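# Bring the yellow sponge from the shelves to the desk

## Task

Fetch the little yellow sponge from the shelving at the far end of the aisle and set it down on the desk. It must end up resting on the desk on its own, not held there by the robot, and the robot must not topple over or be left leaning.

## Robot and tools

ROBOT. A LinearBot: a base that can drive in any direction, a column about 1.75 m high, and a carriage that slides along it over 1.0 m (lift_m). The carriage holds two identical six-joint arms, each ending in a two-finger gripper. Arm bases sit roughly 0.57 m + lift_m above the floor, and carriage parts extend about 0.15 m below that level. From its shoulder a hand reaches about 0.78 m outward, but only about 0.38 m downward below its arm base. A hand is about 0.16 m long and 0.1 m wide (0.14 m with fingers open). Parked arm: joints 1-6 = 0, 0.05, 0.05, 1.45, 0, 0; with both parked the footprint is about 0.95 m wide by 0.7 m long. Cameras: carriage_camera is fixed to the carriage, facing ahead and tilted roughly 20 degrees down; left_wrist_camera and right_wrist_camera look out beyond each hand's fingertips. Images are 896x504 pixels. The carriage camera and parked fingertips rise up to about 0.45 m above the arm bases.

FRAMES. Base frame: origin on the floor below the base centre, x ahead, y to the left, z up. left_hand and right_hand are reported in it, each being the point between that gripper's two pads; quat_wxyz rotates base axes into hand axes, hand z runs along the fingers and they open along hand y; an upright hand with joints 1, 5, 6 at 0 reads (1, 0, 0, 0). Hand readings drift from truth, worse when stretched far. The odometry frame is where the base frame was when the scene began; base_odometry counts wheel rotation, so slip shows up as motion; heading grows to the left, range -3.142 to 3.142.

execute_actions. Argument actions: a list holding one action, or empty (then it only reports state and pictures). An action may contain base, joints, or both; their motions begin together. base holds exactly one relative command, measured from the base position in the latest reported state: translate_m (metres, -2 to 2, forward positive), strafe_m (metres, -2 to 2, left positive), or rotate_rad (radians, -6.3 to 6.3, counter-clockwise/left positive). joints is a single map of absolute targets keyed by joint name, covering both arms and the lift: lift_m 0 to 1 m; for each arm (left_ and right_ prefixes) joint1_rad -2.617 to 3.054 (yaw about vertical, 0 ahead, positive left), joint2_rad 0 to 3.141 (shoulder: 0 upper arm back and level, 1.57 vertical, 3.14 forward and level), joint3_rad 0 to 3.141 (elbow, 0 folded, 3.14 straight), joint4_rad -1.57 to 1.57 (wrist pitch, 0 in line, positive lifts fingertips), joint5_rad -1.57 to 1.57 (wrist yaw, positive swings fingertips right, opposite sense to joint 1), joint6_rad -2.094 to 2.094 (roll about finger axis, positive clockwise viewed from forearm), gripper_m 0 to 0.093 m (pad gap). Joints you omit keep their earlier target and may still be straining toward it. One action runs at most 15 s. Optional cameras: list of carriage_camera, left_wrist_camera, right_wrist_camera or all; omitted/null means all, [] means none. Bad keys, names or values reject the whole call with no motion. If a result reports a stop, the remaining motion calls in that same reply are skipped.

wait: seconds 0 to 10; commands nothing new and returns state and pictures. zoom_image: camera plus region [x0, y0, x1, y1] in pixels of that camera's latest full image, origin top-left, at most 504x504. read_manual: optional section "licences"; returns only licence text. finished_scene: scene (integer); closes the scene for good once the last command has been held and says whether the goal was met.

RESULTS. base_status and joint_status per motion: done (for the base, wheels turned the commanded amount, slip included; a 1-2 mm move can fall short yet say done); off_target (resting away from target, maybe still pushing; normal for a gripper holding something); contact_stop or time_out (target dropped, holds where it stopped); not_followed, with a "joint command not followed" line and usually a cause, when a safety check refused arm targets that would bring an arm within millimetres of itself or the other arm; the robot may keep retrying them. on_its_own lists uncommanded behaviour, "held at" giving the held target. motor_effort: percent of max, positive toward larger joint values, peak in brackets; readings are noisy and biased. Falling lift effort during descent means a hand or load is resting on something. drive_wheels (ignore sign) staying high at rest means the base still presses on something. Joint torques and a Motor temperatures line per arm are also given. ARM HIT means an arm struck the robot hard. MOTOR HOT appears from 75 °C; at 90 °C the arm halts 10 s, at 100 °C it goes limp and drops; keys then show limit_stop_at_motor_heat, so resend targets. Outstretched arms heat quickly even unloaded.

CAUTIONS. Nothing reports a lean; only pictures reveal it, and a fallen robot cannot recover. Tipping risk grows with a high carriage, extended arms, loads, pulling, or abrupt stops. Arms and grippers have no contact stop and keep pressing, then snap to target when freed. The base may roll up to about 0.3 m after an arm touches something; turns do not watch the arms. After an obstacle stops a drive, reverse about 0.2 m (or undo the turn), repeating if still pressed. Beware driving under a table edge so the column hits it, and never reverse into such an edge. Never let the arms collide or press on each other. To free a refused arm, move it alone clear first, then the other. A loaded level hand sags 10-17 cm per kg. Grip force is about 45-60 N per pad. Loose objects may occasionally get nudged. Avoid drops, slips, slams and hard pushes.

Each tool is called after "Call:" by a JSON object that holds its "name" and its "arguments".

## Session

Call:
{"name": "execute_actions", "arguments": {"actions": []}}

Scene clock: 0.00 s.
Joint torques (N m, as the arm reports them, + toward a larger angle): no reading
Motor temperatures (°C, as the motors report them): left_arm=[29 28 25 27 27 28] | right_arm=[27 28 27 28 26 26]
base_odometry: x=+0.000 y=+0.000 heading=+0.000 (m, m, rad; odometry frame)
base_status: not commanded
joint_positions: lift_m=+0.299 left_joint1_rad=-0.006 left_joint2_rad=+0.058 left_joint3_rad=+0.048 left_joint4_rad=+1.474 left_joint5_rad=-0.016 left_joint6_rad=+0.012 left_gripper_m=+0.094 right_joint1_rad=+0.004 right_joint2_rad=+0.059 right_joint3_rad=+0.061 right_joint4_rad=+1.434 right_joint5_rad=-0.026 right_joint6_rad=-0.038 right_gripper_m=+0.094
joint_status: not commanded
motor_effort: lift_m=+20 drive_wheels=+0 (%)
left_hand: x=+0.3108 y=+0.3276 z=+1.2922 quat_wxyz=(+0.999, -0.007, +0.053, +0.003) (m; base frame)
right_hand: x=+0.3169 y=-0.3204 z=+1.2946 quat_wxyz=(+0.998, -0.015, +0.067, -0.016) (m; base frame)
pictures: carriage_camera, left_wrist_camera, right_wrist_camera
Images, in order (width x height): carriage_camera 896x504, left_wrist_camera 896x504, right_wrist_camera 896x504.

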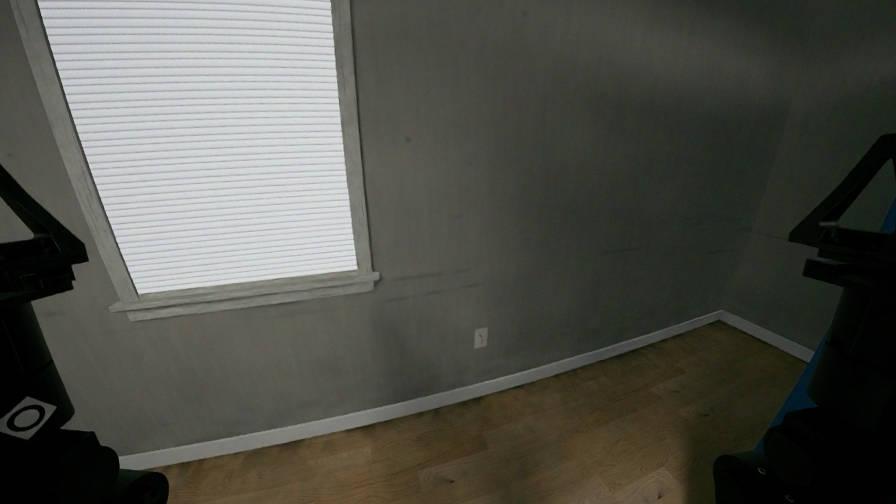

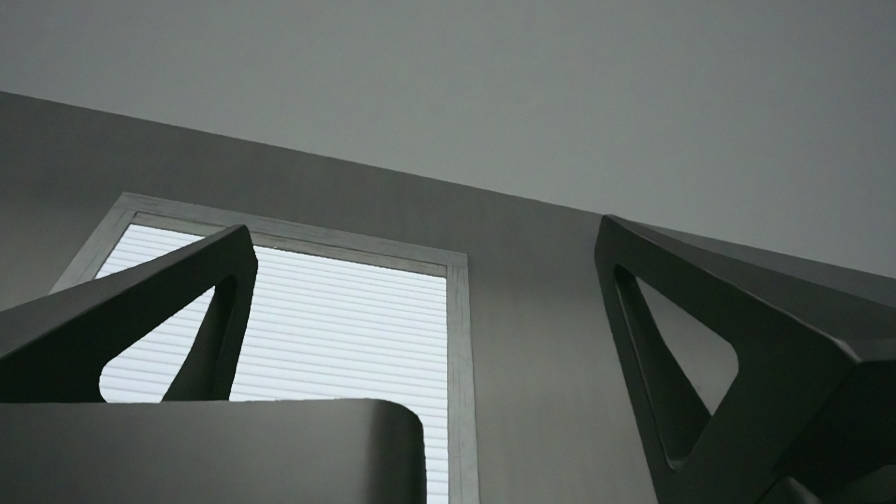

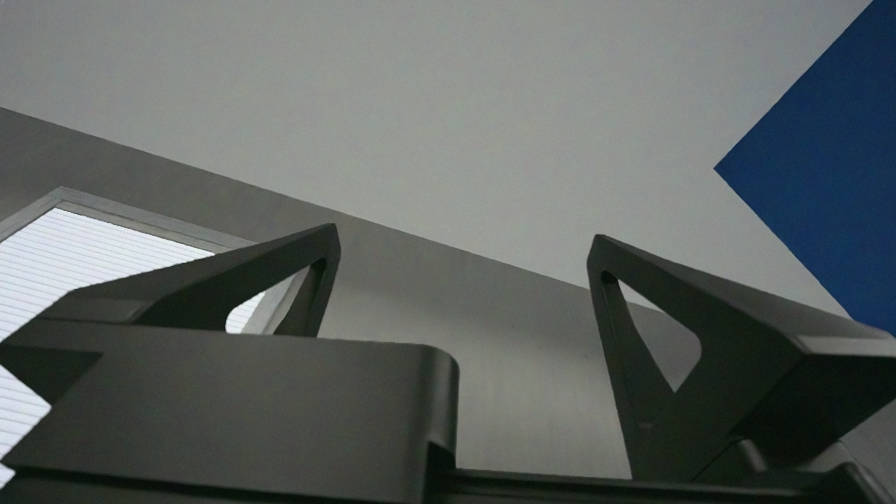

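Call:
{"name": "execute_actions", "arguments": {"actions": [{"base": {"rotate_rad": -1.5}}], "cameras": ["carriage_camera"]}}

Scene clock: 3.63 s.
Joint torques (N m, as the arm reports them, + toward a larger angle): left_arm=[-0.11  3.4   8.24 -0.19  0.01  0.11] | right_arm=[-0.02  4.33  6.2  -0.07  0.02 -0.07]
Motor temperatures (°C, as the motors report them): left_arm=[29 28 26 27 27 28] | right_arm=[27 29 27 28 26 26]
base_odometry: x=+0.000 y=+0.000 heading=-1.500 (m, m, rad; odometry frame)
base_status: done
joint_positions: lift_m=+0.299 left_joint1_rad=-0.006 left_joint2_rad=+0.058 left_joint3_rad=+0.048 left_joint4_rad=+1.474 left_joint5_rad=-0.016 left_joint6_rad=+0.012 left_gripper_m=+0.094 right_joint1_rad=+0.004 right_joint2_rad=+0.059 right_joint3_rad=+0.061 right_joint4_rad=+1.434 right_joint5_rad=-0.026 right_joint6_rad=-0.038 right_gripper_m=+0.094
joint_status: not commanded
motor_effort: lift_m=+20(20) drive_wheels=+4(10) (%)
left_hand: x=+0.3109 y=+0.3276 z=+1.2922 quat_wxyz=(+0.999, -0.007, +0.053, +0.003) (m; base frame)
right_hand: x=+0.3170 y=-0.3204 z=+1.2945 quat_wxyz=(+0.998, -0.015, +0.067, -0.016) (m; base frame)
pictures: carriage_camera
Images, in order (width x height): carriage_camera 896x504.

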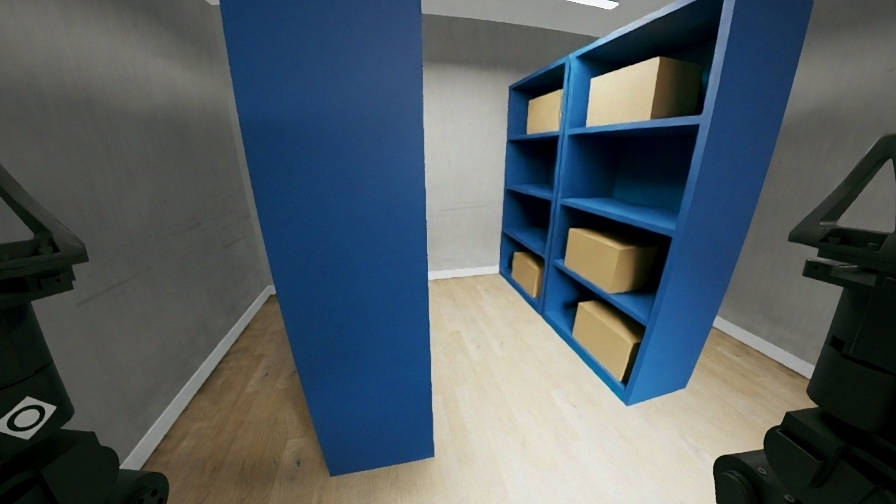

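Call:
{"name": "execute_actions", "arguments": {"actions": [{"base": {"rotate_rad": -1.5}}], "cameras": ["carriage_camera"]}}

Scene clock: 6.93 s.
Joint torques (N m, as the arm reports them, + toward a larger angle): left_arm=[ 0.03  3.39  8.29 -0.12  0.    0.07] | right_arm=[-0.02  4.13  6.11 -0.07  0.04 -0.04]
Motor temperatures (°C, as the motors report them): left_arm=[29 28 26 27 27 28] | right_arm=[27 29 28 28 26 26]
base_odometry: x=+0.000 y=+0.000 heading=-2.999 (m, m, rad; odometry frame)
base_status: done
joint_positions: lift_m=+0.299 left_joint1_rad=-0.006 left_joint2_rad=+0.058 left_joint3_rad=+0.048 left_joint4_rad=+1.474 left_joint5_rad=-0.016 left_joint6_rad=+0.012 left_gripper_m=+0.094 right_joint1_rad=+0.004 right_joint2_rad=+0.059 right_joint3_rad=+0.061 right_joint4_rad=+1.433 right_joint5_rad=-0.026 right_joint6_rad=-0.038 right_gripper_m=+0.094
joint_status: not commanded
motor_effort: lift_m=+20(20) drive_wheels=+4(13) (%)
left_hand: x=+0.3109 y=+0.3276 z=+1.2922 quat_wxyz=(+0.999, -0.007, +0.053, +0.003) (m; base frame)
right_hand: x=+0.3171 y=-0.3204 z=+1.2945 quat_wxyz=(+0.998, -0.014, +0.067, -0.016) (m; base frame)
pictures: carriage_camera
Images, in order (width x height): carriage_camera 896x504.

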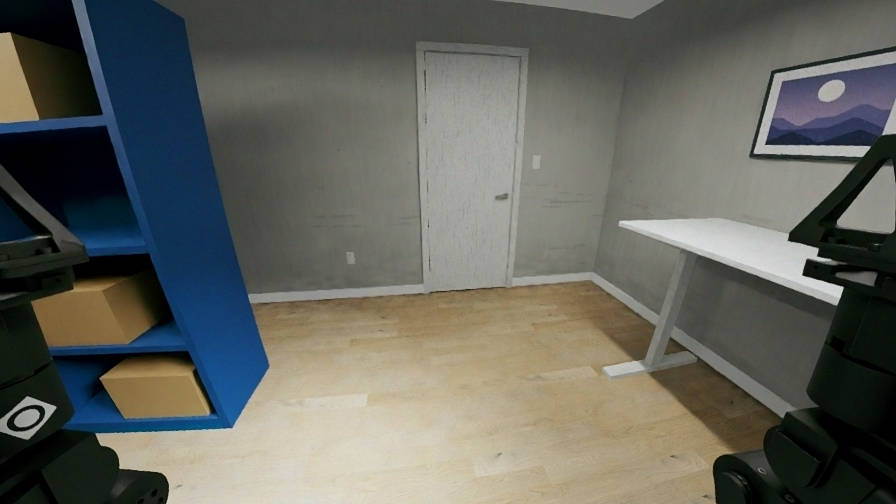

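Call:
{"name": "execute_actions", "arguments": {"actions": [{"base": {"rotate_rad": 1.7}}], "cameras": []}}

Call:
{"name": "execute_actions", "arguments": {"actions": [{"base": {"strafe_m": -0.7}}], "cameras": ["carriage_camera"]}}

Scene clock: 12.87 s.
Joint torques (N m, as the arm reports them, + toward a larger angle): left_arm=[ 0.    3.43  8.38 -0.15  0.02  0.11] | right_arm=[-0.14  4.19  6.14 -0.06  0.   -0.07]
Motor temperatures (°C, as the motors report them): left_arm=[29 28 27 27 27 28] | right_arm=[27 29 28 28 26 26]
base_odometry: x=+0.000 y=+0.000 heading=-1.300 (m, m, rad; odometry frame)
base_status: done
joint_positions: lift_m=+0.299 left_joint1_rad=-0.006 left_joint2_rad=+0.058 left_joint3_rad=+0.048 left_joint4_rad=+1.474 left_joint5_rad=-0.016 left_joint6_rad=+0.012 left_gripper_m=+0.094 right_joint1_rad=+0.004 right_joint2_rad=+0.059 right_joint3_rad=+0.061 right_joint4_rad=+1.432 right_joint5_rad=-0.026 right_joint6_rad=-0.038 right_gripper_m=+0.094
joint_status: not commanded
motor_effort: lift_m=+20(20) drive_wheels=+3(26) (%)
left_hand: x=+0.3110 y=+0.3276 z=+1.2921 quat_wxyz=(+0.999, -0.007, +0.054, +0.003) (m; base frame)
right_hand: x=+0.3176 y=-0.3204 z=+1.2945 quat_wxyz=(+0.997, -0.014, +0.068, -0.016) (m; base frame)
pictures: none
No camera images: the call's "cameras" was empty. Leave "cameras" out to get every camera's image.

Scene clock: 16.50 s.
Joint torques (N m, as the arm reports them, + toward a larger angle): left_arm=[ 0.09  3.3   8.16 -0.1   0.    0.09] | right_arm=[-0.21  4.29  6.13 -0.11  0.03 -0.08]
Motor temperatures (°C, as the motors report them): left_arm=[29 28 28 27 27 28] | right_arm=[27 29 29 28 26 26]
base_odometry: x=-0.674 y=-0.189 heading=-1.299 (m, m, rad; odometry frame)
base_status: done
joint_positions: lift_m=+0.299 left_joint1_rad=-0.006 left_joint2_rad=+0.058 left_joint3_rad=+0.048 left_joint4_rad=+1.474 left_joint5_rad=-0.016 left_joint6_rad=+0.012 left_gripper_m=+0.094 right_joint1_rad=+0.004 right_joint2_rad=+0.059 right_joint3_rad=+0.061 right_joint4_rad=+1.432 right_joint5_rad=-0.026 right_joint6_rad=-0.038 right_gripper_m=+0.094
joint_status: not commanded
motor_effort: lift_m=+20(20) drive_wheels=-8(17) (%)
left_hand: x=+0.3110 y=+0.3276 z=+1.2921 quat_wxyz=(+0.999, -0.007, +0.054, +0.003) (m; base frame)
right_hand: x=+0.3175 y=-0.3204 z=+1.2945 quat_wxyz=(+0.997, -0.014, +0.068, -0.016) (m; base frame)
pictures: carriage_camera
Images, in order (width x height): carriage_camera 896x504.

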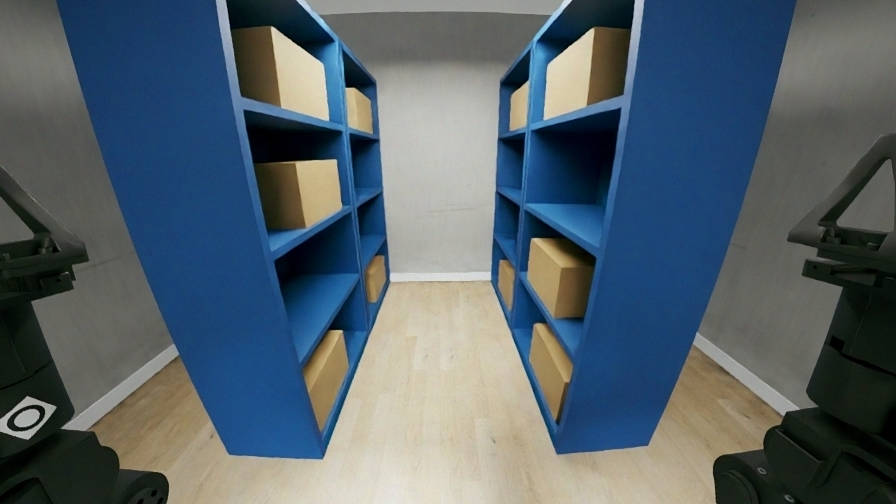

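Call:
{"name": "zoom_image", "arguments": {"camera": "carriage_camera", "region": [320, 40, 560, 320]}}

Region (320, 40, 560, 320) of carriage_camera's 896x504 image, scaled by 1.800, with more detail than that image has; it fills the left 432 columns of this view, and the rest is white.

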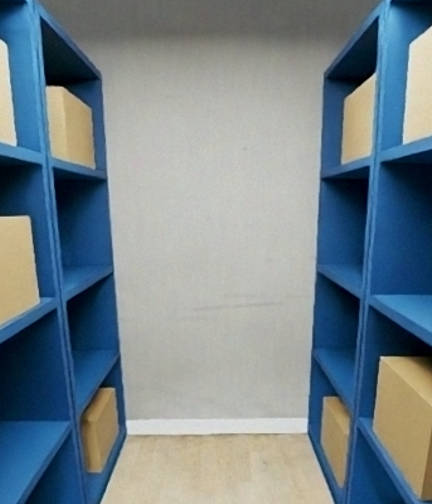

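Call:
{"name": "execute_actions", "arguments": {"actions": [{"base": {"rotate_rad": 1.571}}], "cameras": ["carriage_camera"]}}

Scene clock: 20.87 s.
Joint torques (N m, as the arm reports them, + toward a larger angle): left_arm=[-0.01  3.38  8.44 -0.12  0.03  0.13] | right_arm=[-0.08  4.25  6.31 -0.02  0.03 -0.06]
Motor temperatures (°C, as the motors report them): left_arm=[29 29 28 27 27 28] | right_arm=[27 30 29 28 26 26]
base_odometry: x=-0.674 y=-0.189 heading=+0.272 (m, m, rad; odometry frame)
base_status: done
joint_positions: lift_m=+0.299 left_joint1_rad=-0.006 left_joint2_rad=+0.058 left_joint3_rad=+0.048 left_joint4_rad=+1.472 left_joint5_rad=-0.016 left_joint6_rad=+0.012 left_gripper_m=+0.094 right_joint1_rad=+0.004 right_joint2_rad=+0.059 right_joint3_rad=+0.061 right_joint4_rad=+1.432 right_joint5_rad=-0.026 right_joint6_rad=-0.038 right_gripper_m=+0.094
joint_status: not commanded
motor_effort: lift_m=+20(20) drive_wheels=+3(15) (%)
left_hand: x=+0.3112 y=+0.3276 z=+1.2921 quat_wxyz=(+0.999, -0.007, +0.054, +0.003) (m; base frame)
right_hand: x=+0.3174 y=-0.3204 z=+1.2945 quat_wxyz=(+0.997, -0.014, +0.068, -0.016) (m; base frame)
pictures: carriage_camera
Images, in order (width x height): carriage_camera 896x504.

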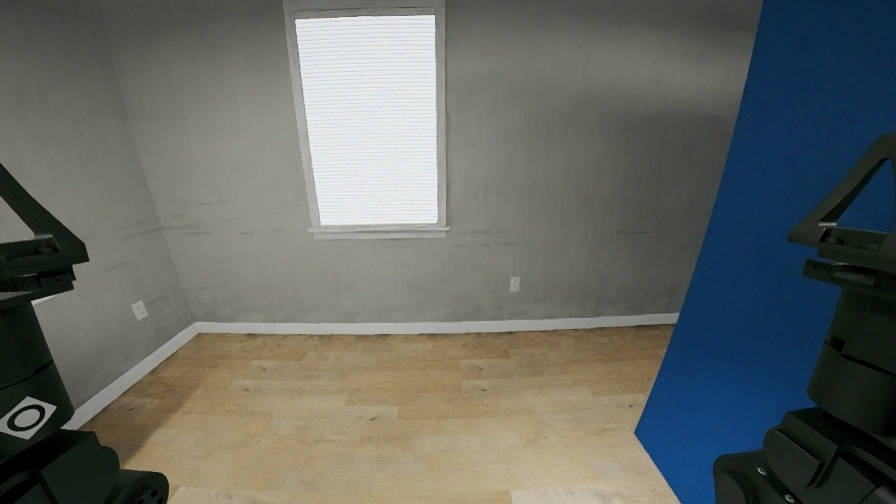

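Call:
{"name": "execute_actions", "arguments": {"actions": [{"base": {"translate_m": -0.06}}], "cameras": []}}

Call:
{"name": "execute_actions", "arguments": {"actions": [{"base": {"strafe_m": -1.5}}], "cameras": ["carriage_camera"]}}

Scene clock: 22.63 s.
Joint torques (N m, as the arm reports them, + toward a larger angle): left_arm=[-0.06  3.37  8.42 -0.13  0.02  0.09] | right_arm=[ 0.01  4.37  6.16 -0.06  0.05 -0.08]
Motor temperatures (°C, as the motors report them): left_arm=[29 29 28 27 27 28] | right_arm=[27 30 29 28 26 26]
base_odometry: x=-0.732 y=-0.205 heading=+0.273 (m, m, rad; odometry frame)
base_status: done
joint_positions: lift_m=+0.299 left_joint1_rad=-0.006 left_joint2_rad=+0.058 left_joint3_rad=+0.048 left_joint4_rad=+1.472 left_joint5_rad=-0.016 left_joint6_rad=+0.012 left_gripper_m=+0.094 right_joint1_rad=+0.004 right_joint2_rad=+0.059 right_joint3_rad=+0.061 right_joint4_rad=+1.433 right_joint5_rad=-0.026 right_joint6_rad=-0.038 right_gripper_m=+0.094
joint_status: not commanded
motor_effort: lift_m=+20(20) drive_wheels=+5(13) (%)
left_hand: x=+0.3113 y=+0.3276 z=+1.2921 quat_wxyz=(+0.998, -0.007, +0.054, +0.003) (m; base frame)
right_hand: x=+0.3172 y=-0.3204 z=+1.2945 quat_wxyz=(+0.997, -0.014, +0.067, -0.016) (m; base frame)
pictures: none
No camera images: the call's "cameras" was empty. Leave "cameras" out to get every camera's image.

Scene clock: 27.93 s.
Joint torques (N m, as the arm reports them, + toward a larger angle): left_arm=[ 0.01  3.34  8.28 -0.16  0.01  0.1 ] | right_arm=[ 0.05  4.34  6.23 -0.08  0.   -0.05]
Motor temperatures (°C, as the motors report them): left_arm=[29 29 29 27 27 28] | right_arm=[27 30 30 28 26 26]
base_odometry: x=-0.328 y=-1.650 heading=+0.273 (m, m, rad; odometry frame)
base_status: done
joint_positions: lift_m=+0.299 left_joint1_rad=-0.006 left_joint2_rad=+0.058 left_joint3_rad=+0.048 left_joint4_rad=+1.473 left_joint5_rad=-0.016 left_joint6_rad=+0.012 left_gripper_m=+0.094 right_joint1_rad=+0.004 right_joint2_rad=+0.059 right_joint3_rad=+0.061 right_joint4_rad=+1.432 right_joint5_rad=-0.026 right_joint6_rad=-0.038 right_gripper_m=+0.094
joint_status: not commanded
motor_effort: lift_m=+20(20) drive_wheels=-4(9) (%)
left_hand: x=+0.3112 y=+0.3276 z=+1.2921 quat_wxyz=(+0.999, -0.007, +0.054, +0.003) (m; base frame)
right_hand: x=+0.3175 y=-0.3204 z=+1.2945 quat_wxyz=(+0.997, -0.014, +0.068, -0.016) (m; base frame)
pictures: carriage_camera
Images, in order (width x height): carriage_camera 896x504.

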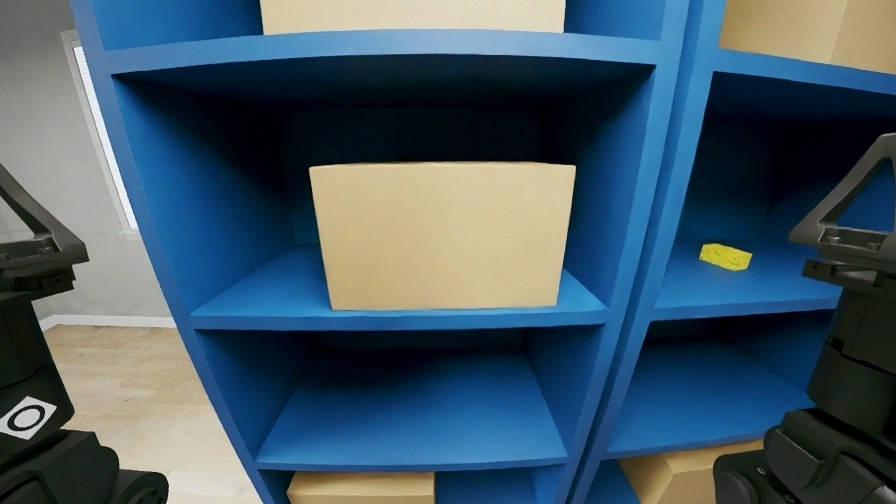

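Call:
{"name": "execute_actions", "arguments": {"actions": [{"base": {"strafe_m": -0.5}}], "cameras": ["carriage_camera"]}}

Scene clock: 34.53 s.
Joint torques (N m, as the arm reports them, + toward a larger angle): left_arm=[-0.09  3.43  8.36 -0.16 -0.01  0.09] | right_arm=[-0.01  4.35  6.13 -0.04  0.   -0.07]
Motor temperatures (°C, as the motors report them): left_arm=[29 29 29 27 27 28] | right_arm=[27 30 30 29 26 26]
base_odometry: x=-0.194 y=-2.131 heading=+0.272 (m, m, rad; odometry frame)
base_status: done
joint_positions: lift_m=+0.299 left_joint1_rad=-0.006 left_joint2_rad=+0.058 left_joint3_rad=+0.048 left_joint4_rad=+1.474 left_joint5_rad=-0.016 left_joint6_rad=+0.012 left_gripper_m=+0.094 right_joint1_rad=+0.004 right_joint2_rad=+0.059 right_joint3_rad=+0.061 right_joint4_rad=+1.432 right_joint5_rad=-0.026 right_joint6_rad=-0.038 right_gripper_m=+0.094
joint_status: not commanded
motor_effort: lift_m=+20(20) drive_wheels=-5(6) (%)
left_hand: x=+0.3110 y=+0.3276 z=+1.2921 quat_wxyz=(+0.999, -0.007, +0.054, +0.003) (m; base frame)
right_hand: x=+0.3174 y=-0.3204 z=+1.2945 quat_wxyz=(+0.997, -0.014, +0.068, -0.016) (m; base frame)
pictures: carriage_camera
Images, in order (width x height): carriage_camera 896x504.

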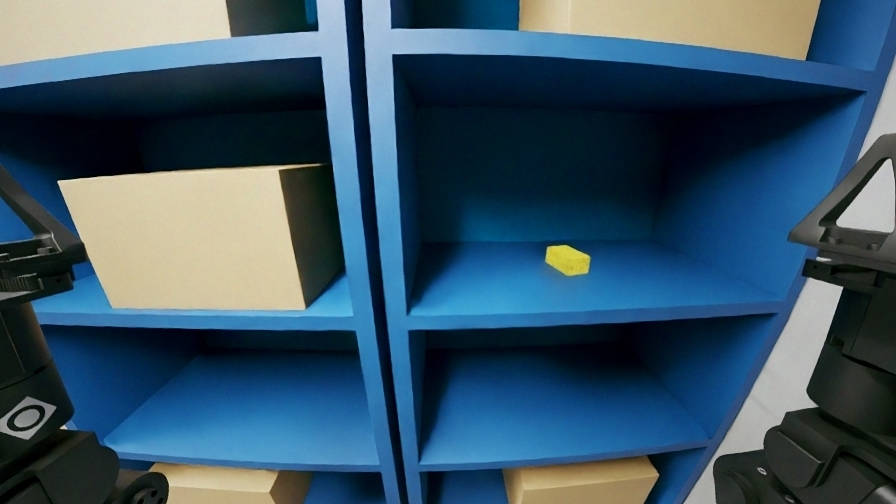

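Call:
{"name": "zoom_image", "arguments": {"camera": "carriage_camera", "region": [500, 210, 640, 310]}}

Region (500, 210, 640, 310) of carriage_camera's 896x504 image, scaled by 3.600, with more detail than that image has; it fills the top 360 rows of this view, and the rest is white.

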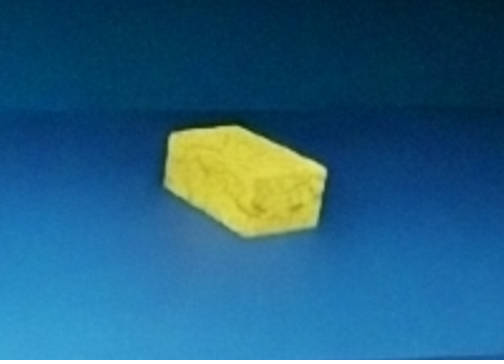

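Call:
{"name": "execute_actions", "arguments": {"actions": [{"base": {"strafe_m": -0.12}, "joints": {"right_joint1_rad": 0.17, "right_joint2_rad": 0.72, "right_joint3_rad": 0.47, "right_joint4_rad": -0.15, "lift_m": 0.33}}], "cameras": ["carriage_camera", "right_wrist_camera"]}}

Scene clock: 40.50 s.
Joint torques (N m, as the arm reports them, + toward a larger angle): left_arm=[-0.01  3.35  8.33 -0.13  0.01  0.1 ] | right_arm=[ 0.73 -0.43  8.79  2.54  0.   -0.02]
Motor temperatures (°C, as the motors report them): left_arm=[29 29 30 27 27 28] | right_arm=[27 30 31 29 26 26]
base_odometry: x=-0.162 y=-2.247 heading=+0.272 (m, m, rad; odometry frame)
base_status: done
joint_positions: lift_m=+0.330 left_joint1_rad=-0.006 left_joint2_rad=+0.058 left_joint3_rad=+0.048 left_joint4_rad=+1.474 left_joint5_rad=-0.016 left_joint6_rad=+0.012 left_gripper_m=+0.094 right_joint1_rad=+0.162 right_joint2_rad=+0.712 right_joint3_rad=+0.468 right_joint4_rad=-0.140 right_joint5_rad=-0.026 right_joint6_rad=-0.038 right_gripper_m=+0.094
joint_status: all done
motor_effort: lift_m=+21(25) drive_wheels=-4(8) (%)
left_hand: x=+0.3109 y=+0.3276 z=+1.3234 quat_wxyz=(+0.999, -0.007, +0.053, +0.003) (m; base frame)
right_hand: x=+0.5782 y=-0.2721 z=+1.0854 quat_wxyz=(+0.557, -0.090, +0.824, +0.045) (m; base frame)
pictures: carriage_camera, right_wrist_camera
camera_calibration (this result's frames):
carriage_camera: T_world_to_cam=[[-0.0336282, -0.999434, -0.000965983, 0.00931791], [-0.348671, 0.0126376, -0.93716, 1.28726], [0.936642, -0.0311782, -0.348899, 0.287584], [0, 0, 0, 1]] pos_world=[0.179782, 0.00201104, 1.30672]
right_wrist_camera: T_world_to_cam=[[0.251585, -0.967434, 0.0278685, -0.437201], [-0.830455, -0.230572, -0.50713, 0.96758], [0.497041, 0.104443, -0.861419, 0.79371], [0, 0, 0, 1]] pos_world=[0.519018, -0.282764, 1.18659]
Images, in order (width x height): carriage_camera 896x504, right_wrist_camera 896x504.

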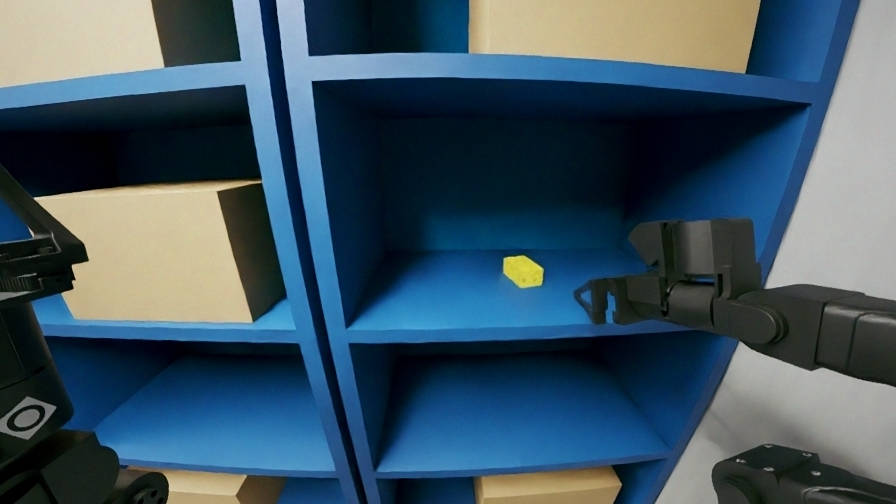

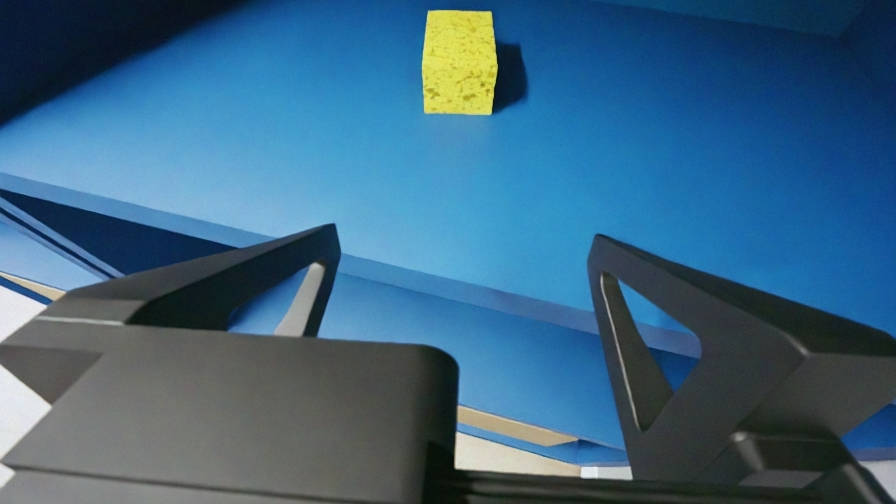

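Call:
{"name": "execute_actions", "arguments": {"actions": [{"joints": {"right_joint2_rad": 1.9, "right_joint3_rad": 1.2, "right_joint4_rad": 0.3}}], "cameras": ["carriage_camera", "right_wrist_camera"]}}

Scene clock: 42.67 s.
Joint torques (N m, as the arm reports them, + toward a larger angle): left_arm=[ 0.04  3.41  8.26 -0.14  0.    0.09] | right_arm=[  0.74 -12.07   9.17   2.64   0.    -0.04]
Motor temperatures (°C, as the motors report them): left_arm=[29 29 30 27 27 28] | right_arm=[27 30 32 30 26 26]
base_odometry: x=-0.162 y=-2.247 heading=+0.272 (m, m, rad; odometry frame)
base_status: not commanded
joint_positions: lift_m=+0.330 left_joint1_rad=-0.006 left_joint2_rad=+0.058 left_joint3_rad=+0.048 left_joint4_rad=+1.474 left_joint5_rad=-0.016 left_joint6_rad=+0.012 left_gripper_m=+0.094 right_joint1_rad=+0.162 right_joint2_rad=+1.893 right_joint3_rad=+1.188 right_joint4_rad=+0.302 right_joint5_rad=-0.026 right_joint6_rad=-0.038 right_gripper_m=+0.094
joint_status: all done
motor_effort: lift_m=+21(21) drive_wheels=-4(4) (%)
left_hand: x=+0.3109 y=+0.3276 z=+1.3234 quat_wxyz=(+0.999, -0.007, +0.053, +0.003) (m; base frame)
right_hand: x=+0.8298 y=-0.2309 z=+1.0469 quat_wxyz=(+0.549, -0.091, +0.829, +0.045) (m; base frame)
pictures: carriage_camera, right_wrist_camera
camera_calibration (this result's frames):
carriage_camera: T_world_to_cam=[[-0.0336282, -0.999434, -0.000965983, 0.00931791], [-0.348671, 0.0126376, -0.93716, 1.28726], [0.936642, -0.0311782, -0.348899, 0.287585], [0, 0, 0, 1]] pos_world=[0.179782, 0.00201104, 1.30672]
right_wrist_camera: T_world_to_cam=[[0.252093, -0.967351, 0.0261101, -0.458123], [-0.839846, -0.23211, -0.490696, 1.15671], [0.480736, 0.101773, -0.870939, 0.654136], [0, 0, 0, 1]] pos_world=[0.772484, -0.241255, 1.14927]
Images, in order (width x height): carriage_camera 896x504, right_wrist_camera 896x504.

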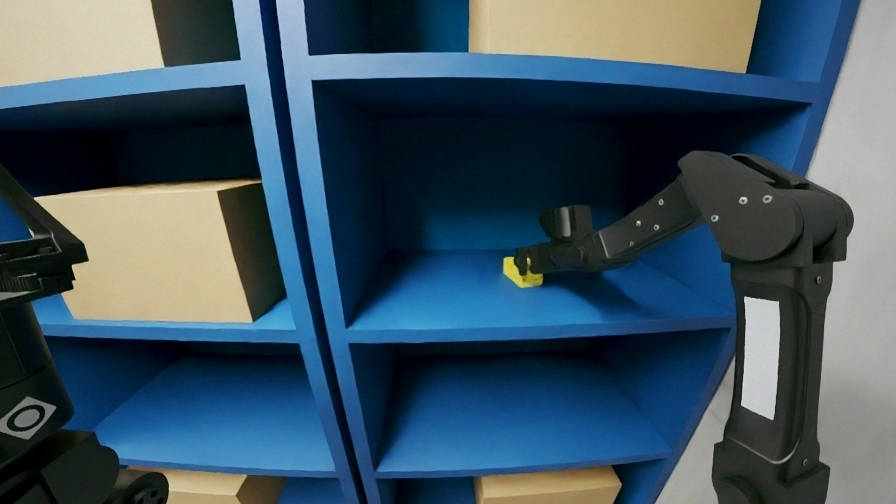

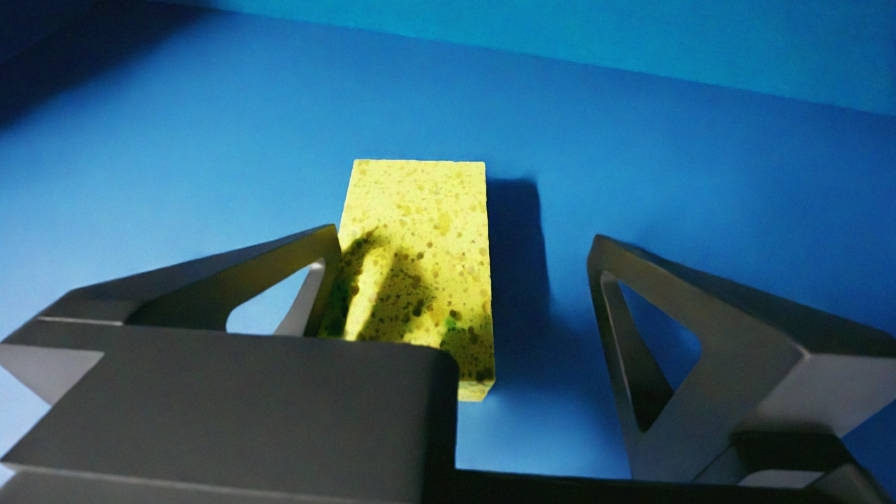

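Call:
{"name": "execute_actions", "arguments": {"actions": [{"joints": {"right_joint1_rad": 0.215}}], "cameras": ["right_wrist_camera"]}}

Scene clock: 43.80 s.
Joint torques (N m, as the arm reports them, + toward a larger angle): left_arm=[-0.1   3.38  8.38 -0.2  -0.02  0.1 ] | right_arm=[ -0.25 -11.97   9.1    2.64   0.04  -0.08]
Motor temperatures (°C, as the motors report them): left_arm=[29 29 30 27 27 28] | right_arm=[27 31 32 31 26 26]
base_odometry: x=-0.162 y=-2.247 heading=+0.272 (m, m, rad; odometry frame)
base_status: not commanded
joint_positions: lift_m=+0.330 left_joint1_rad=-0.006 left_joint2_rad=+0.058 left_joint3_rad=+0.048 left_joint4_rad=+1.474 left_joint5_rad=-0.016 left_joint6_rad=+0.012 left_gripper_m=+0.094 right_joint1_rad=+0.217 right_joint2_rad=+1.893 right_joint3_rad=+1.188 right_joint4_rad=+0.302 right_joint5_rad=-0.027 right_joint6_rad=-0.038 right_gripper_m=+0.094
joint_status: all done
motor_effort: lift_m=+21(21) drive_wheels=-4(4) (%)
left_hand: x=+0.3109 y=+0.3276 z=+1.3234 quat_wxyz=(+0.999, -0.007, +0.053, +0.003) (m; base frame)
right_hand: x=+0.8238 y=-0.2010 z=+1.0469 quat_wxyz=(+0.548, -0.114, +0.827, +0.060) (m; base frame)
pictures: right_wrist_camera
camera_calibration (this result's frames):
right_wrist_camera: T_world_to_cam=[[0.305132, -0.95196, 0.025812, -0.468059], [-0.825778, -0.277992, -0.490724, 1.13783], [0.474326, 0.128421, -0.870932, 0.664608], [0, 0, 0, 1]] pos_world=[0.767172, -0.214615, 1.14927]
Images, in order (width x height): right_wrist_camera 896x504.

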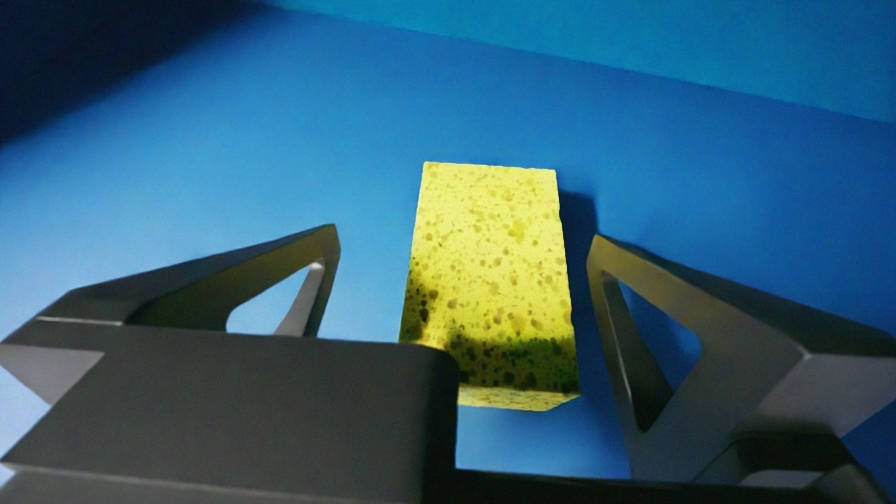

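Call:
{"name": "execute_actions", "arguments": {"actions": [{"joints": {"right_joint1_rad": 0.198, "lift_m": 0.295}}], "cameras": ["right_wrist_camera", "carriage_camera"]}}

Scene clock: 44.80 s.
Joint torques (N m, as the arm reports them, + toward a larger angle): left_arm=[-0.07  3.39  8.3  -0.13 -0.01  0.08] | right_arm=[ -0.56 -12.13   8.24   2.59  -0.03  -0.08]
Motor temperatures (°C, as the motors report them): left_arm=[29 29 30 27 27 28] | right_arm=[27 31 32 31 26 26]
base_odometry: x=-0.162 y=-2.247 heading=+0.272 (m, m, rad; odometry frame)
base_status: not commanded
joint_positions: lift_m=+0.295 left_joint1_rad=-0.006 left_joint2_rad=+0.058 left_joint3_rad=+0.048 left_joint4_rad=+1.474 left_joint5_rad=-0.016 left_joint6_rad=+0.012 left_gripper_m=+0.094 right_joint1_rad=+0.205 right_joint2_rad=+1.894 right_joint3_rad=+1.198 right_joint4_rad=+0.303 right_joint5_rad=-0.027 right_joint6_rad=-0.038 right_gripper_m=+0.094
joint_status: all done
motor_effort: lift_m=+17(17) drive_wheels=-4(4) (%)
left_hand: x=+0.3109 y=+0.3276 z=+1.2889 quat_wxyz=(+0.999, -0.007, +0.053, +0.003) (m; base frame)
right_hand: x=+0.8275 y=-0.2072 z=+1.0169 quat_wxyz=(+0.553, -0.108, +0.824, +0.057) (m; base frame)
pictures: carriage_camera, right_wrist_camera
camera_calibration (this result's frames):
carriage_camera: T_world_to_cam=[[-0.0336282, -0.999434, -0.000965983, 0.00928461], [-0.348671, 0.0126376, -0.93716, 1.25496], [0.936642, -0.0311782, -0.348899, 0.275557], [0, 0, 0, 1]] pos_world=[0.179782, 0.00201104, 1.27225]
right_wrist_camera: T_world_to_cam=[[0.293203, -0.955673, 0.0268408, -0.466216], [-0.823743, -0.266777, -0.500277, 1.13482], [0.485262, 0.124573, -0.865449, 0.622126], [0, 0, 0, 1]] pos_world=[0.769602, -0.220306, 1.11866]
Images, in order (width x height): carriage_camera 896x504, right_wrist_camera 896x504.

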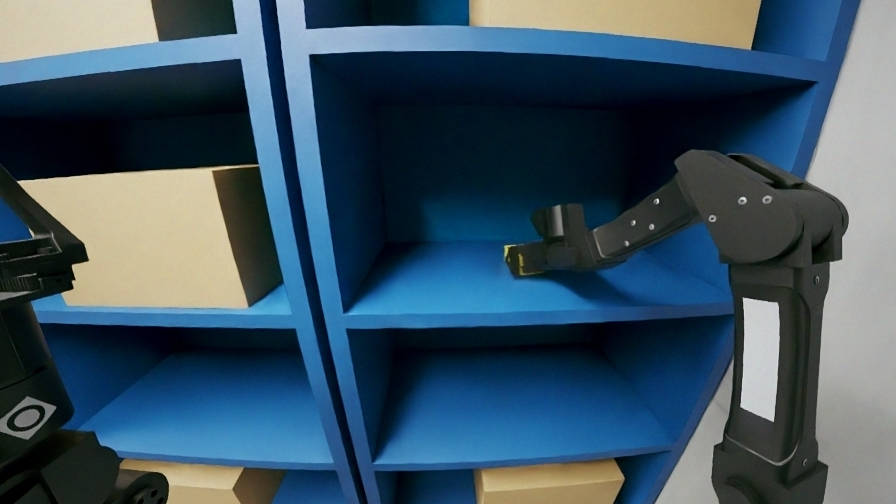

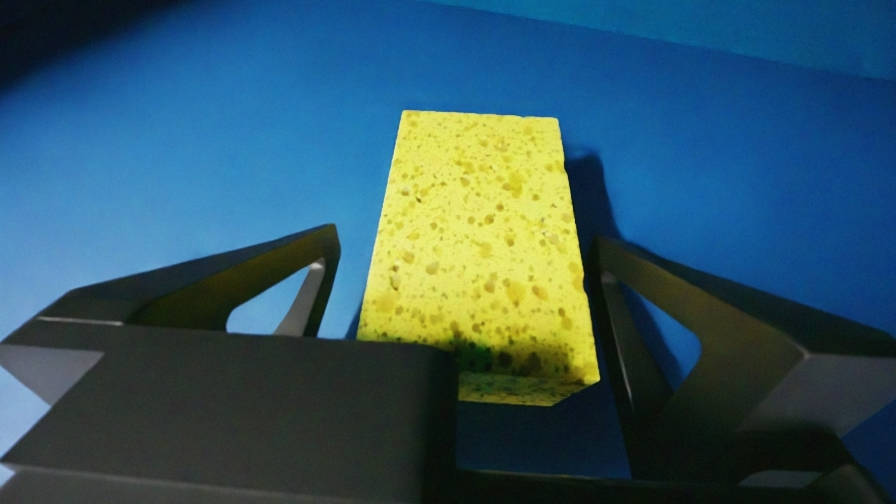

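Call:
{"name": "execute_actions", "arguments": {"actions": [{"joints": {"right_gripper_m": 0.03}}], "cameras": ["right_wrist_camera"]}}

Scene clock: 45.77 s.
Joint torques (N m, as the arm reports them, + toward a larger angle): left_arm=[-0.1   3.39  8.41 -0.14  0.    0.09] | right_arm=[ -0.56 -12.22   8.28   2.61  -0.03  -0.07]
Motor temperatures (°C, as the motors report them): left_arm=[29 29 30 27 27 28] | right_arm=[27 32 32 31 26 26]
base_odometry: x=-0.162 y=-2.247 heading=+0.272 (m, m, rad; odometry frame)
base_status: not commanded
joint_positions: lift_m=+0.295 left_joint1_rad=-0.006 left_joint2_rad=+0.058 left_joint3_rad=+0.048 left_joint4_rad=+1.474 left_joint5_rad=-0.016 left_joint6_rad=+0.012 left_gripper_m=+0.094 right_joint1_rad=+0.205 right_joint2_rad=+1.894 right_joint3_rad=+1.198 right_joint4_rad=+0.303 right_joint5_rad=-0.027 right_joint6_rad=-0.038 right_gripper_m=+0.059
joint_status: right_gripper_m off_target (ended at +0.059, target +0.030)
motor_effort: lift_m=+17(17) drive_wheels=-4(4) (%)
left_hand: x=+0.3109 y=+0.3276 z=+1.2889 quat_wxyz=(+0.999, -0.007, +0.053, +0.003) (m; base frame)
right_hand: x=+0.8275 y=-0.2072 z=+1.0169 quat_wxyz=(+0.553, -0.108, +0.824, +0.057) (m; base frame)
pictures: right_wrist_camera
camera_calibration (this result's frames):
right_wrist_camera: T_world_to_cam=[[0.293203, -0.955673, 0.0268408, -0.466216], [-0.823743, -0.266777, -0.500277, 1.13482], [0.485262, 0.124573, -0.865449, 0.622126], [0, 0, 0, 1]] pos_world=[0.769602, -0.220306, 1.11866]
Images, in order (width x height): right_wrist_camera 896x504.

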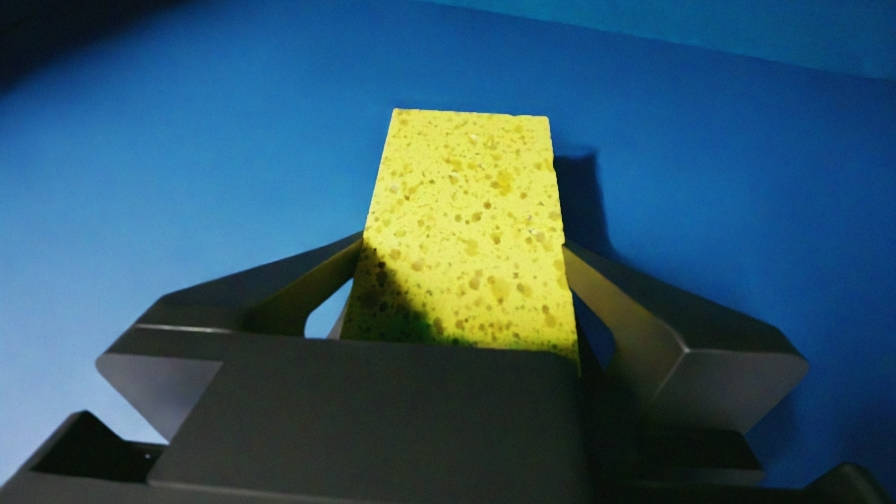

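Gripped. Lift and retract.

Call:
{"name": "execute_actions", "arguments": {"actions": [{"joints": {"lift_m": 0.35}}], "cameras": []}}

Call:
{"name": "execute_actions", "arguments": {"actions": [{"joints": {"right_joint2_rad": 0.72, "right_joint3_rad": 0.47, "right_joint4_rad": -0.1}}], "cameras": ["carriage_camera", "right_wrist_camera"]}}

Scene clock: 47.30 s.
Joint torques (N m, as the arm reports them, + toward a larger angle): left_arm=[-0.26  3.22  8.36 -0.15  0.    0.09] | right_arm=[ -0.58 -12.29   8.27   2.57   0.01  -0.04]
Motor temperatures (°C, as the motors report them): left_arm=[29 29 30 27 27 28] | right_arm=[27 32 33 32 26 26]
base_odometry: x=-0.162 y=-2.247 heading=+0.272 (m, m, rad; odometry frame)
base_status: not commanded
joint_positions: lift_m=+0.350 left_joint1_rad=-0.006 left_joint2_rad=+0.058 left_joint3_rad=+0.048 left_joint4_rad=+1.473 left_joint5_rad=-0.016 left_joint6_rad=+0.012 left_gripper_m=+0.094 right_joint1_rad=+0.205 right_joint2_rad=+1.894 right_joint3_rad=+1.198 right_joint4_rad=+0.311 right_joint5_rad=-0.027 right_joint6_rad=-0.038 right_gripper_m=+0.059
joint_status: all done
motor_effort: lift_m=+21(25) drive_wheels=-3(4) (%)
left_hand: x=+0.3111 y=+0.3276 z=+1.3434 quat_wxyz=(+0.999, -0.007, +0.054, +0.003) (m; base frame)
right_hand: x=+0.8283 y=-0.2070 z=+1.0730 quat_wxyz=(+0.556, -0.108, +0.822, +0.058) (m; base frame)
pictures: none
No camera images: the call's "cameras" was empty. Leave "cameras" out to get every camera's image.

Scene clock: 48.83 s.
Joint torques (N m, as the arm reports them, + toward a larger angle): left_arm=[-0.04  3.38  8.39 -0.17  0.    0.1 ] | right_arm=[-0.82 -2.37  7.58  2.59 -0.04 -0.04]
Motor temperatures (°C, as the motors report them): left_arm=[29 29 30 27 27 28] | right_arm=[27 32 33 32 26 26]
base_odometry: x=-0.162 y=-2.247 heading=+0.272 (m, m, rad; odometry frame)
base_status: not commanded
joint_positions: lift_m=+0.350 left_joint1_rad=-0.006 left_joint2_rad=+0.058 left_joint3_rad=+0.048 left_joint4_rad=+1.473 left_joint5_rad=-0.016 left_joint6_rad=+0.012 left_gripper_m=+0.094 right_joint1_rad=+0.205 right_joint2_rad=+0.733 right_joint3_rad=+0.485 right_joint4_rad=-0.091 right_joint5_rad=-0.027 right_joint6_rad=-0.038 right_gripper_m=+0.059
joint_status: all done
motor_effort: lift_m=+21(21) drive_wheels=-3(3) (%)
left_hand: x=+0.3111 y=+0.3276 z=+1.3434 quat_wxyz=(+0.999, -0.007, +0.054, +0.003) (m; base frame)
right_hand: x=+0.5832 y=-0.2579 z=+1.1191 quat_wxyz=(+0.575, -0.107, +0.809, +0.059) (m; base frame)
pictures: carriage_camera, right_wrist_camera
camera_calibration (this result's frames):
carriage_camera: T_world_to_cam=[[-0.0336282, -0.999434, -0.000965983, 0.00933724], [-0.348671, 0.0126376, -0.93716, 1.30601], [0.936642, -0.0311782, -0.348899, 0.294565], [0, 0, 0, 1]] pos_world=[0.179782, 0.00201104, 1.32673]
right_wrist_camera: T_world_to_cam=[[0.291671, -0.955991, 0.0317589, -0.450477], [-0.796393, -0.2611, -0.545513, 1.00724], [0.529798, 0.133818, -0.8375, 0.780559], [0, 0, 0, 1]] pos_world=[0.520012, -0.272114, 1.21749]
Images, in order (width x height): carriage_camera 896x504, right_wrist_camera 896x504.

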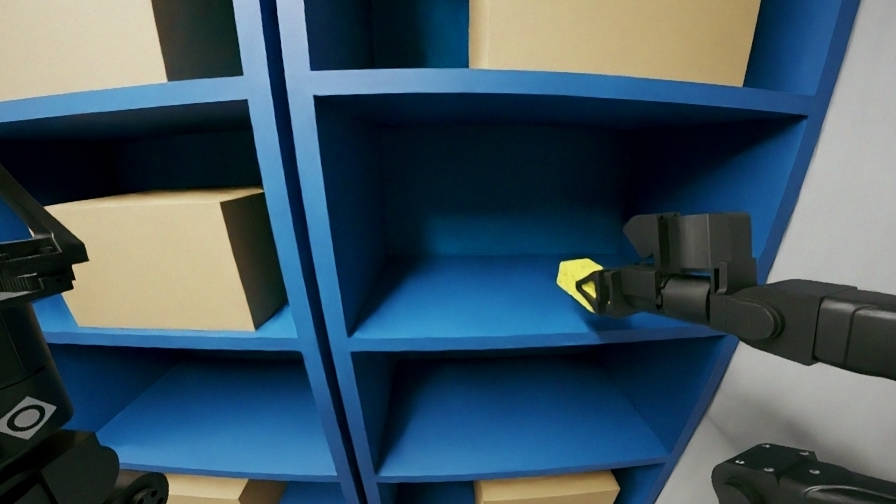

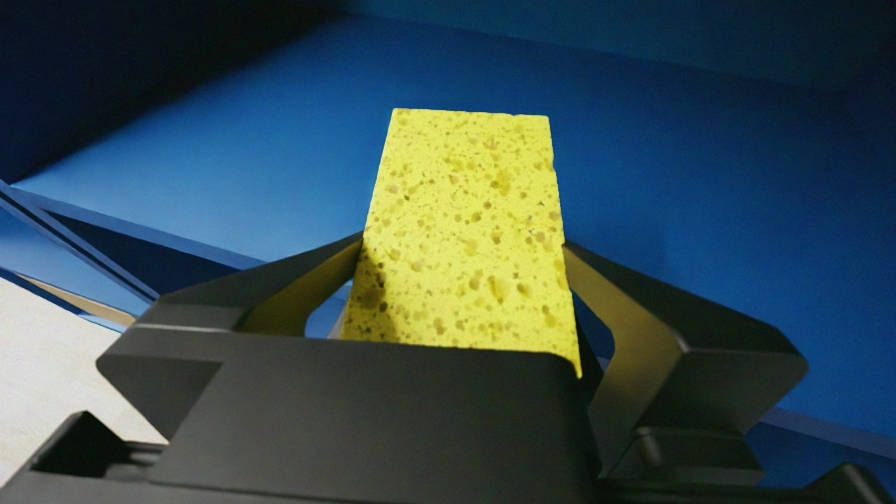

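Call:
{"name": "execute_actions", "arguments": {"actions": [{"joints": {"right_joint1_rad": 0.0, "right_joint2_rad": 0.05, "right_joint3_rad": 0.05, "right_joint4_rad": 1.3}}], "cameras": []}}

Call:
{"name": "execute_actions", "arguments": {"actions": [{"base": {"strafe_m": 2.0}}], "cameras": ["carriage_camera"]}}

Scene clock: 51.10 s.
Joint torques (N m, as the arm reports them, + toward a larger angle): left_arm=[-0.06  3.43  8.26 -0.15  0.    0.09] | right_arm=[-0.48  2.55  5.41  0.28 -0.03 -0.03]
Motor temperatures (°C, as the motors report them): left_arm=[29 29 30 27 27 28] | right_arm=[27 32 33 32 26 26]
base_odometry: x=-0.162 y=-2.247 heading=+0.272 (m, m, rad; odometry frame)
base_status: not commanded
joint_positions: lift_m=+0.350 left_joint1_rad=-0.006 left_joint2_rad=+0.058 left_joint3_rad=+0.048 left_joint4_rad=+1.473 left_joint5_rad=-0.016 left_joint6_rad=+0.012 left_gripper_m=+0.094 right_joint1_rad=+0.006 right_joint2_rad=+0.065 right_joint3_rad=+0.063 right_joint4_rad=+1.298 right_joint5_rad=-0.026 right_joint6_rad=-0.038 right_gripper_m=+0.059
joint_status: all done
motor_effort: lift_m=+21(21) drive_wheels=-3(3) (%)
left_hand: x=+0.3111 y=+0.3276 z=+1.3434 quat_wxyz=(+0.999, -0.007, +0.054, +0.003) (m; base frame)
right_hand: x=+0.3509 y=-0.3202 z=+1.3394 quat_wxyz=(+0.990, -0.016, +0.136, -0.014) (m; base frame)
pictures: none
No camera images: the call's "cameras" was empty. Leave "cameras" out to get every camera's image.

Scene clock: 57.40 s.
Joint torques (N m, as the arm reports them, + toward a larger angle): left_arm=[-0.06  3.47  8.43 -0.16 -0.04  0.09] | right_arm=[-0.67  2.47  5.29  0.28  0.   -0.05]
Motor temperatures (°C, as the motors report them): left_arm=[29 30 31 27 27 28] | right_arm=[27 32 33 31 26 26]
base_odometry: x=-0.700 y=-0.321 heading=+0.272 (m, m, rad; odometry frame)
base_status: done
joint_positions: lift_m=+0.350 left_joint1_rad=-0.006 left_joint2_rad=+0.058 left_joint3_rad=+0.048 left_joint4_rad=+1.474 left_joint5_rad=-0.016 left_joint6_rad=+0.012 left_gripper_m=+0.094 right_joint1_rad=+0.006 right_joint2_rad=+0.065 right_joint3_rad=+0.063 right_joint4_rad=+1.299 right_joint5_rad=-0.026 right_joint6_rad=-0.038 right_gripper_m=+0.059
joint_status: not commanded
motor_effort: lift_m=+21(21) drive_wheels=-3(9) (%)
left_hand: x=+0.3110 y=+0.3276 z=+1.3434 quat_wxyz=(+0.999, -0.007, +0.054, +0.003) (m; base frame)
right_hand: x=+0.3509 y=-0.3202 z=+1.3394 quat_wxyz=(+0.990, -0.016, +0.136, -0.014) (m; base frame)
pictures: carriage_camera
camera_calibration (this result's frames):
carriage_camera: T_world_to_cam=[[-0.0336282, -0.999434, -0.000965983, 0.00933724], [-0.348671, 0.0126376, -0.93716, 1.30601], [0.936642, -0.0311782, -0.348899, 0.294565], [0, 0, 0, 1]] pos_world=[0.179782, 0.00201104, 1.32673]
Images, in order (width x height): carriage_camera 896x504.

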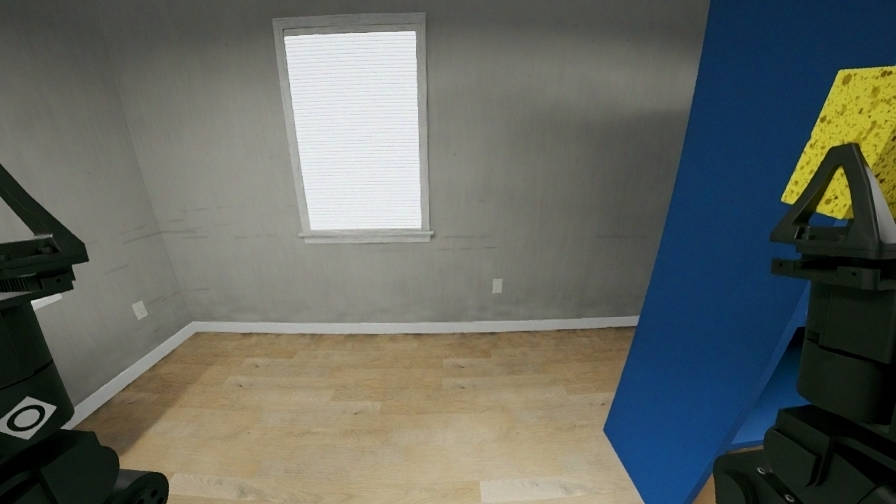

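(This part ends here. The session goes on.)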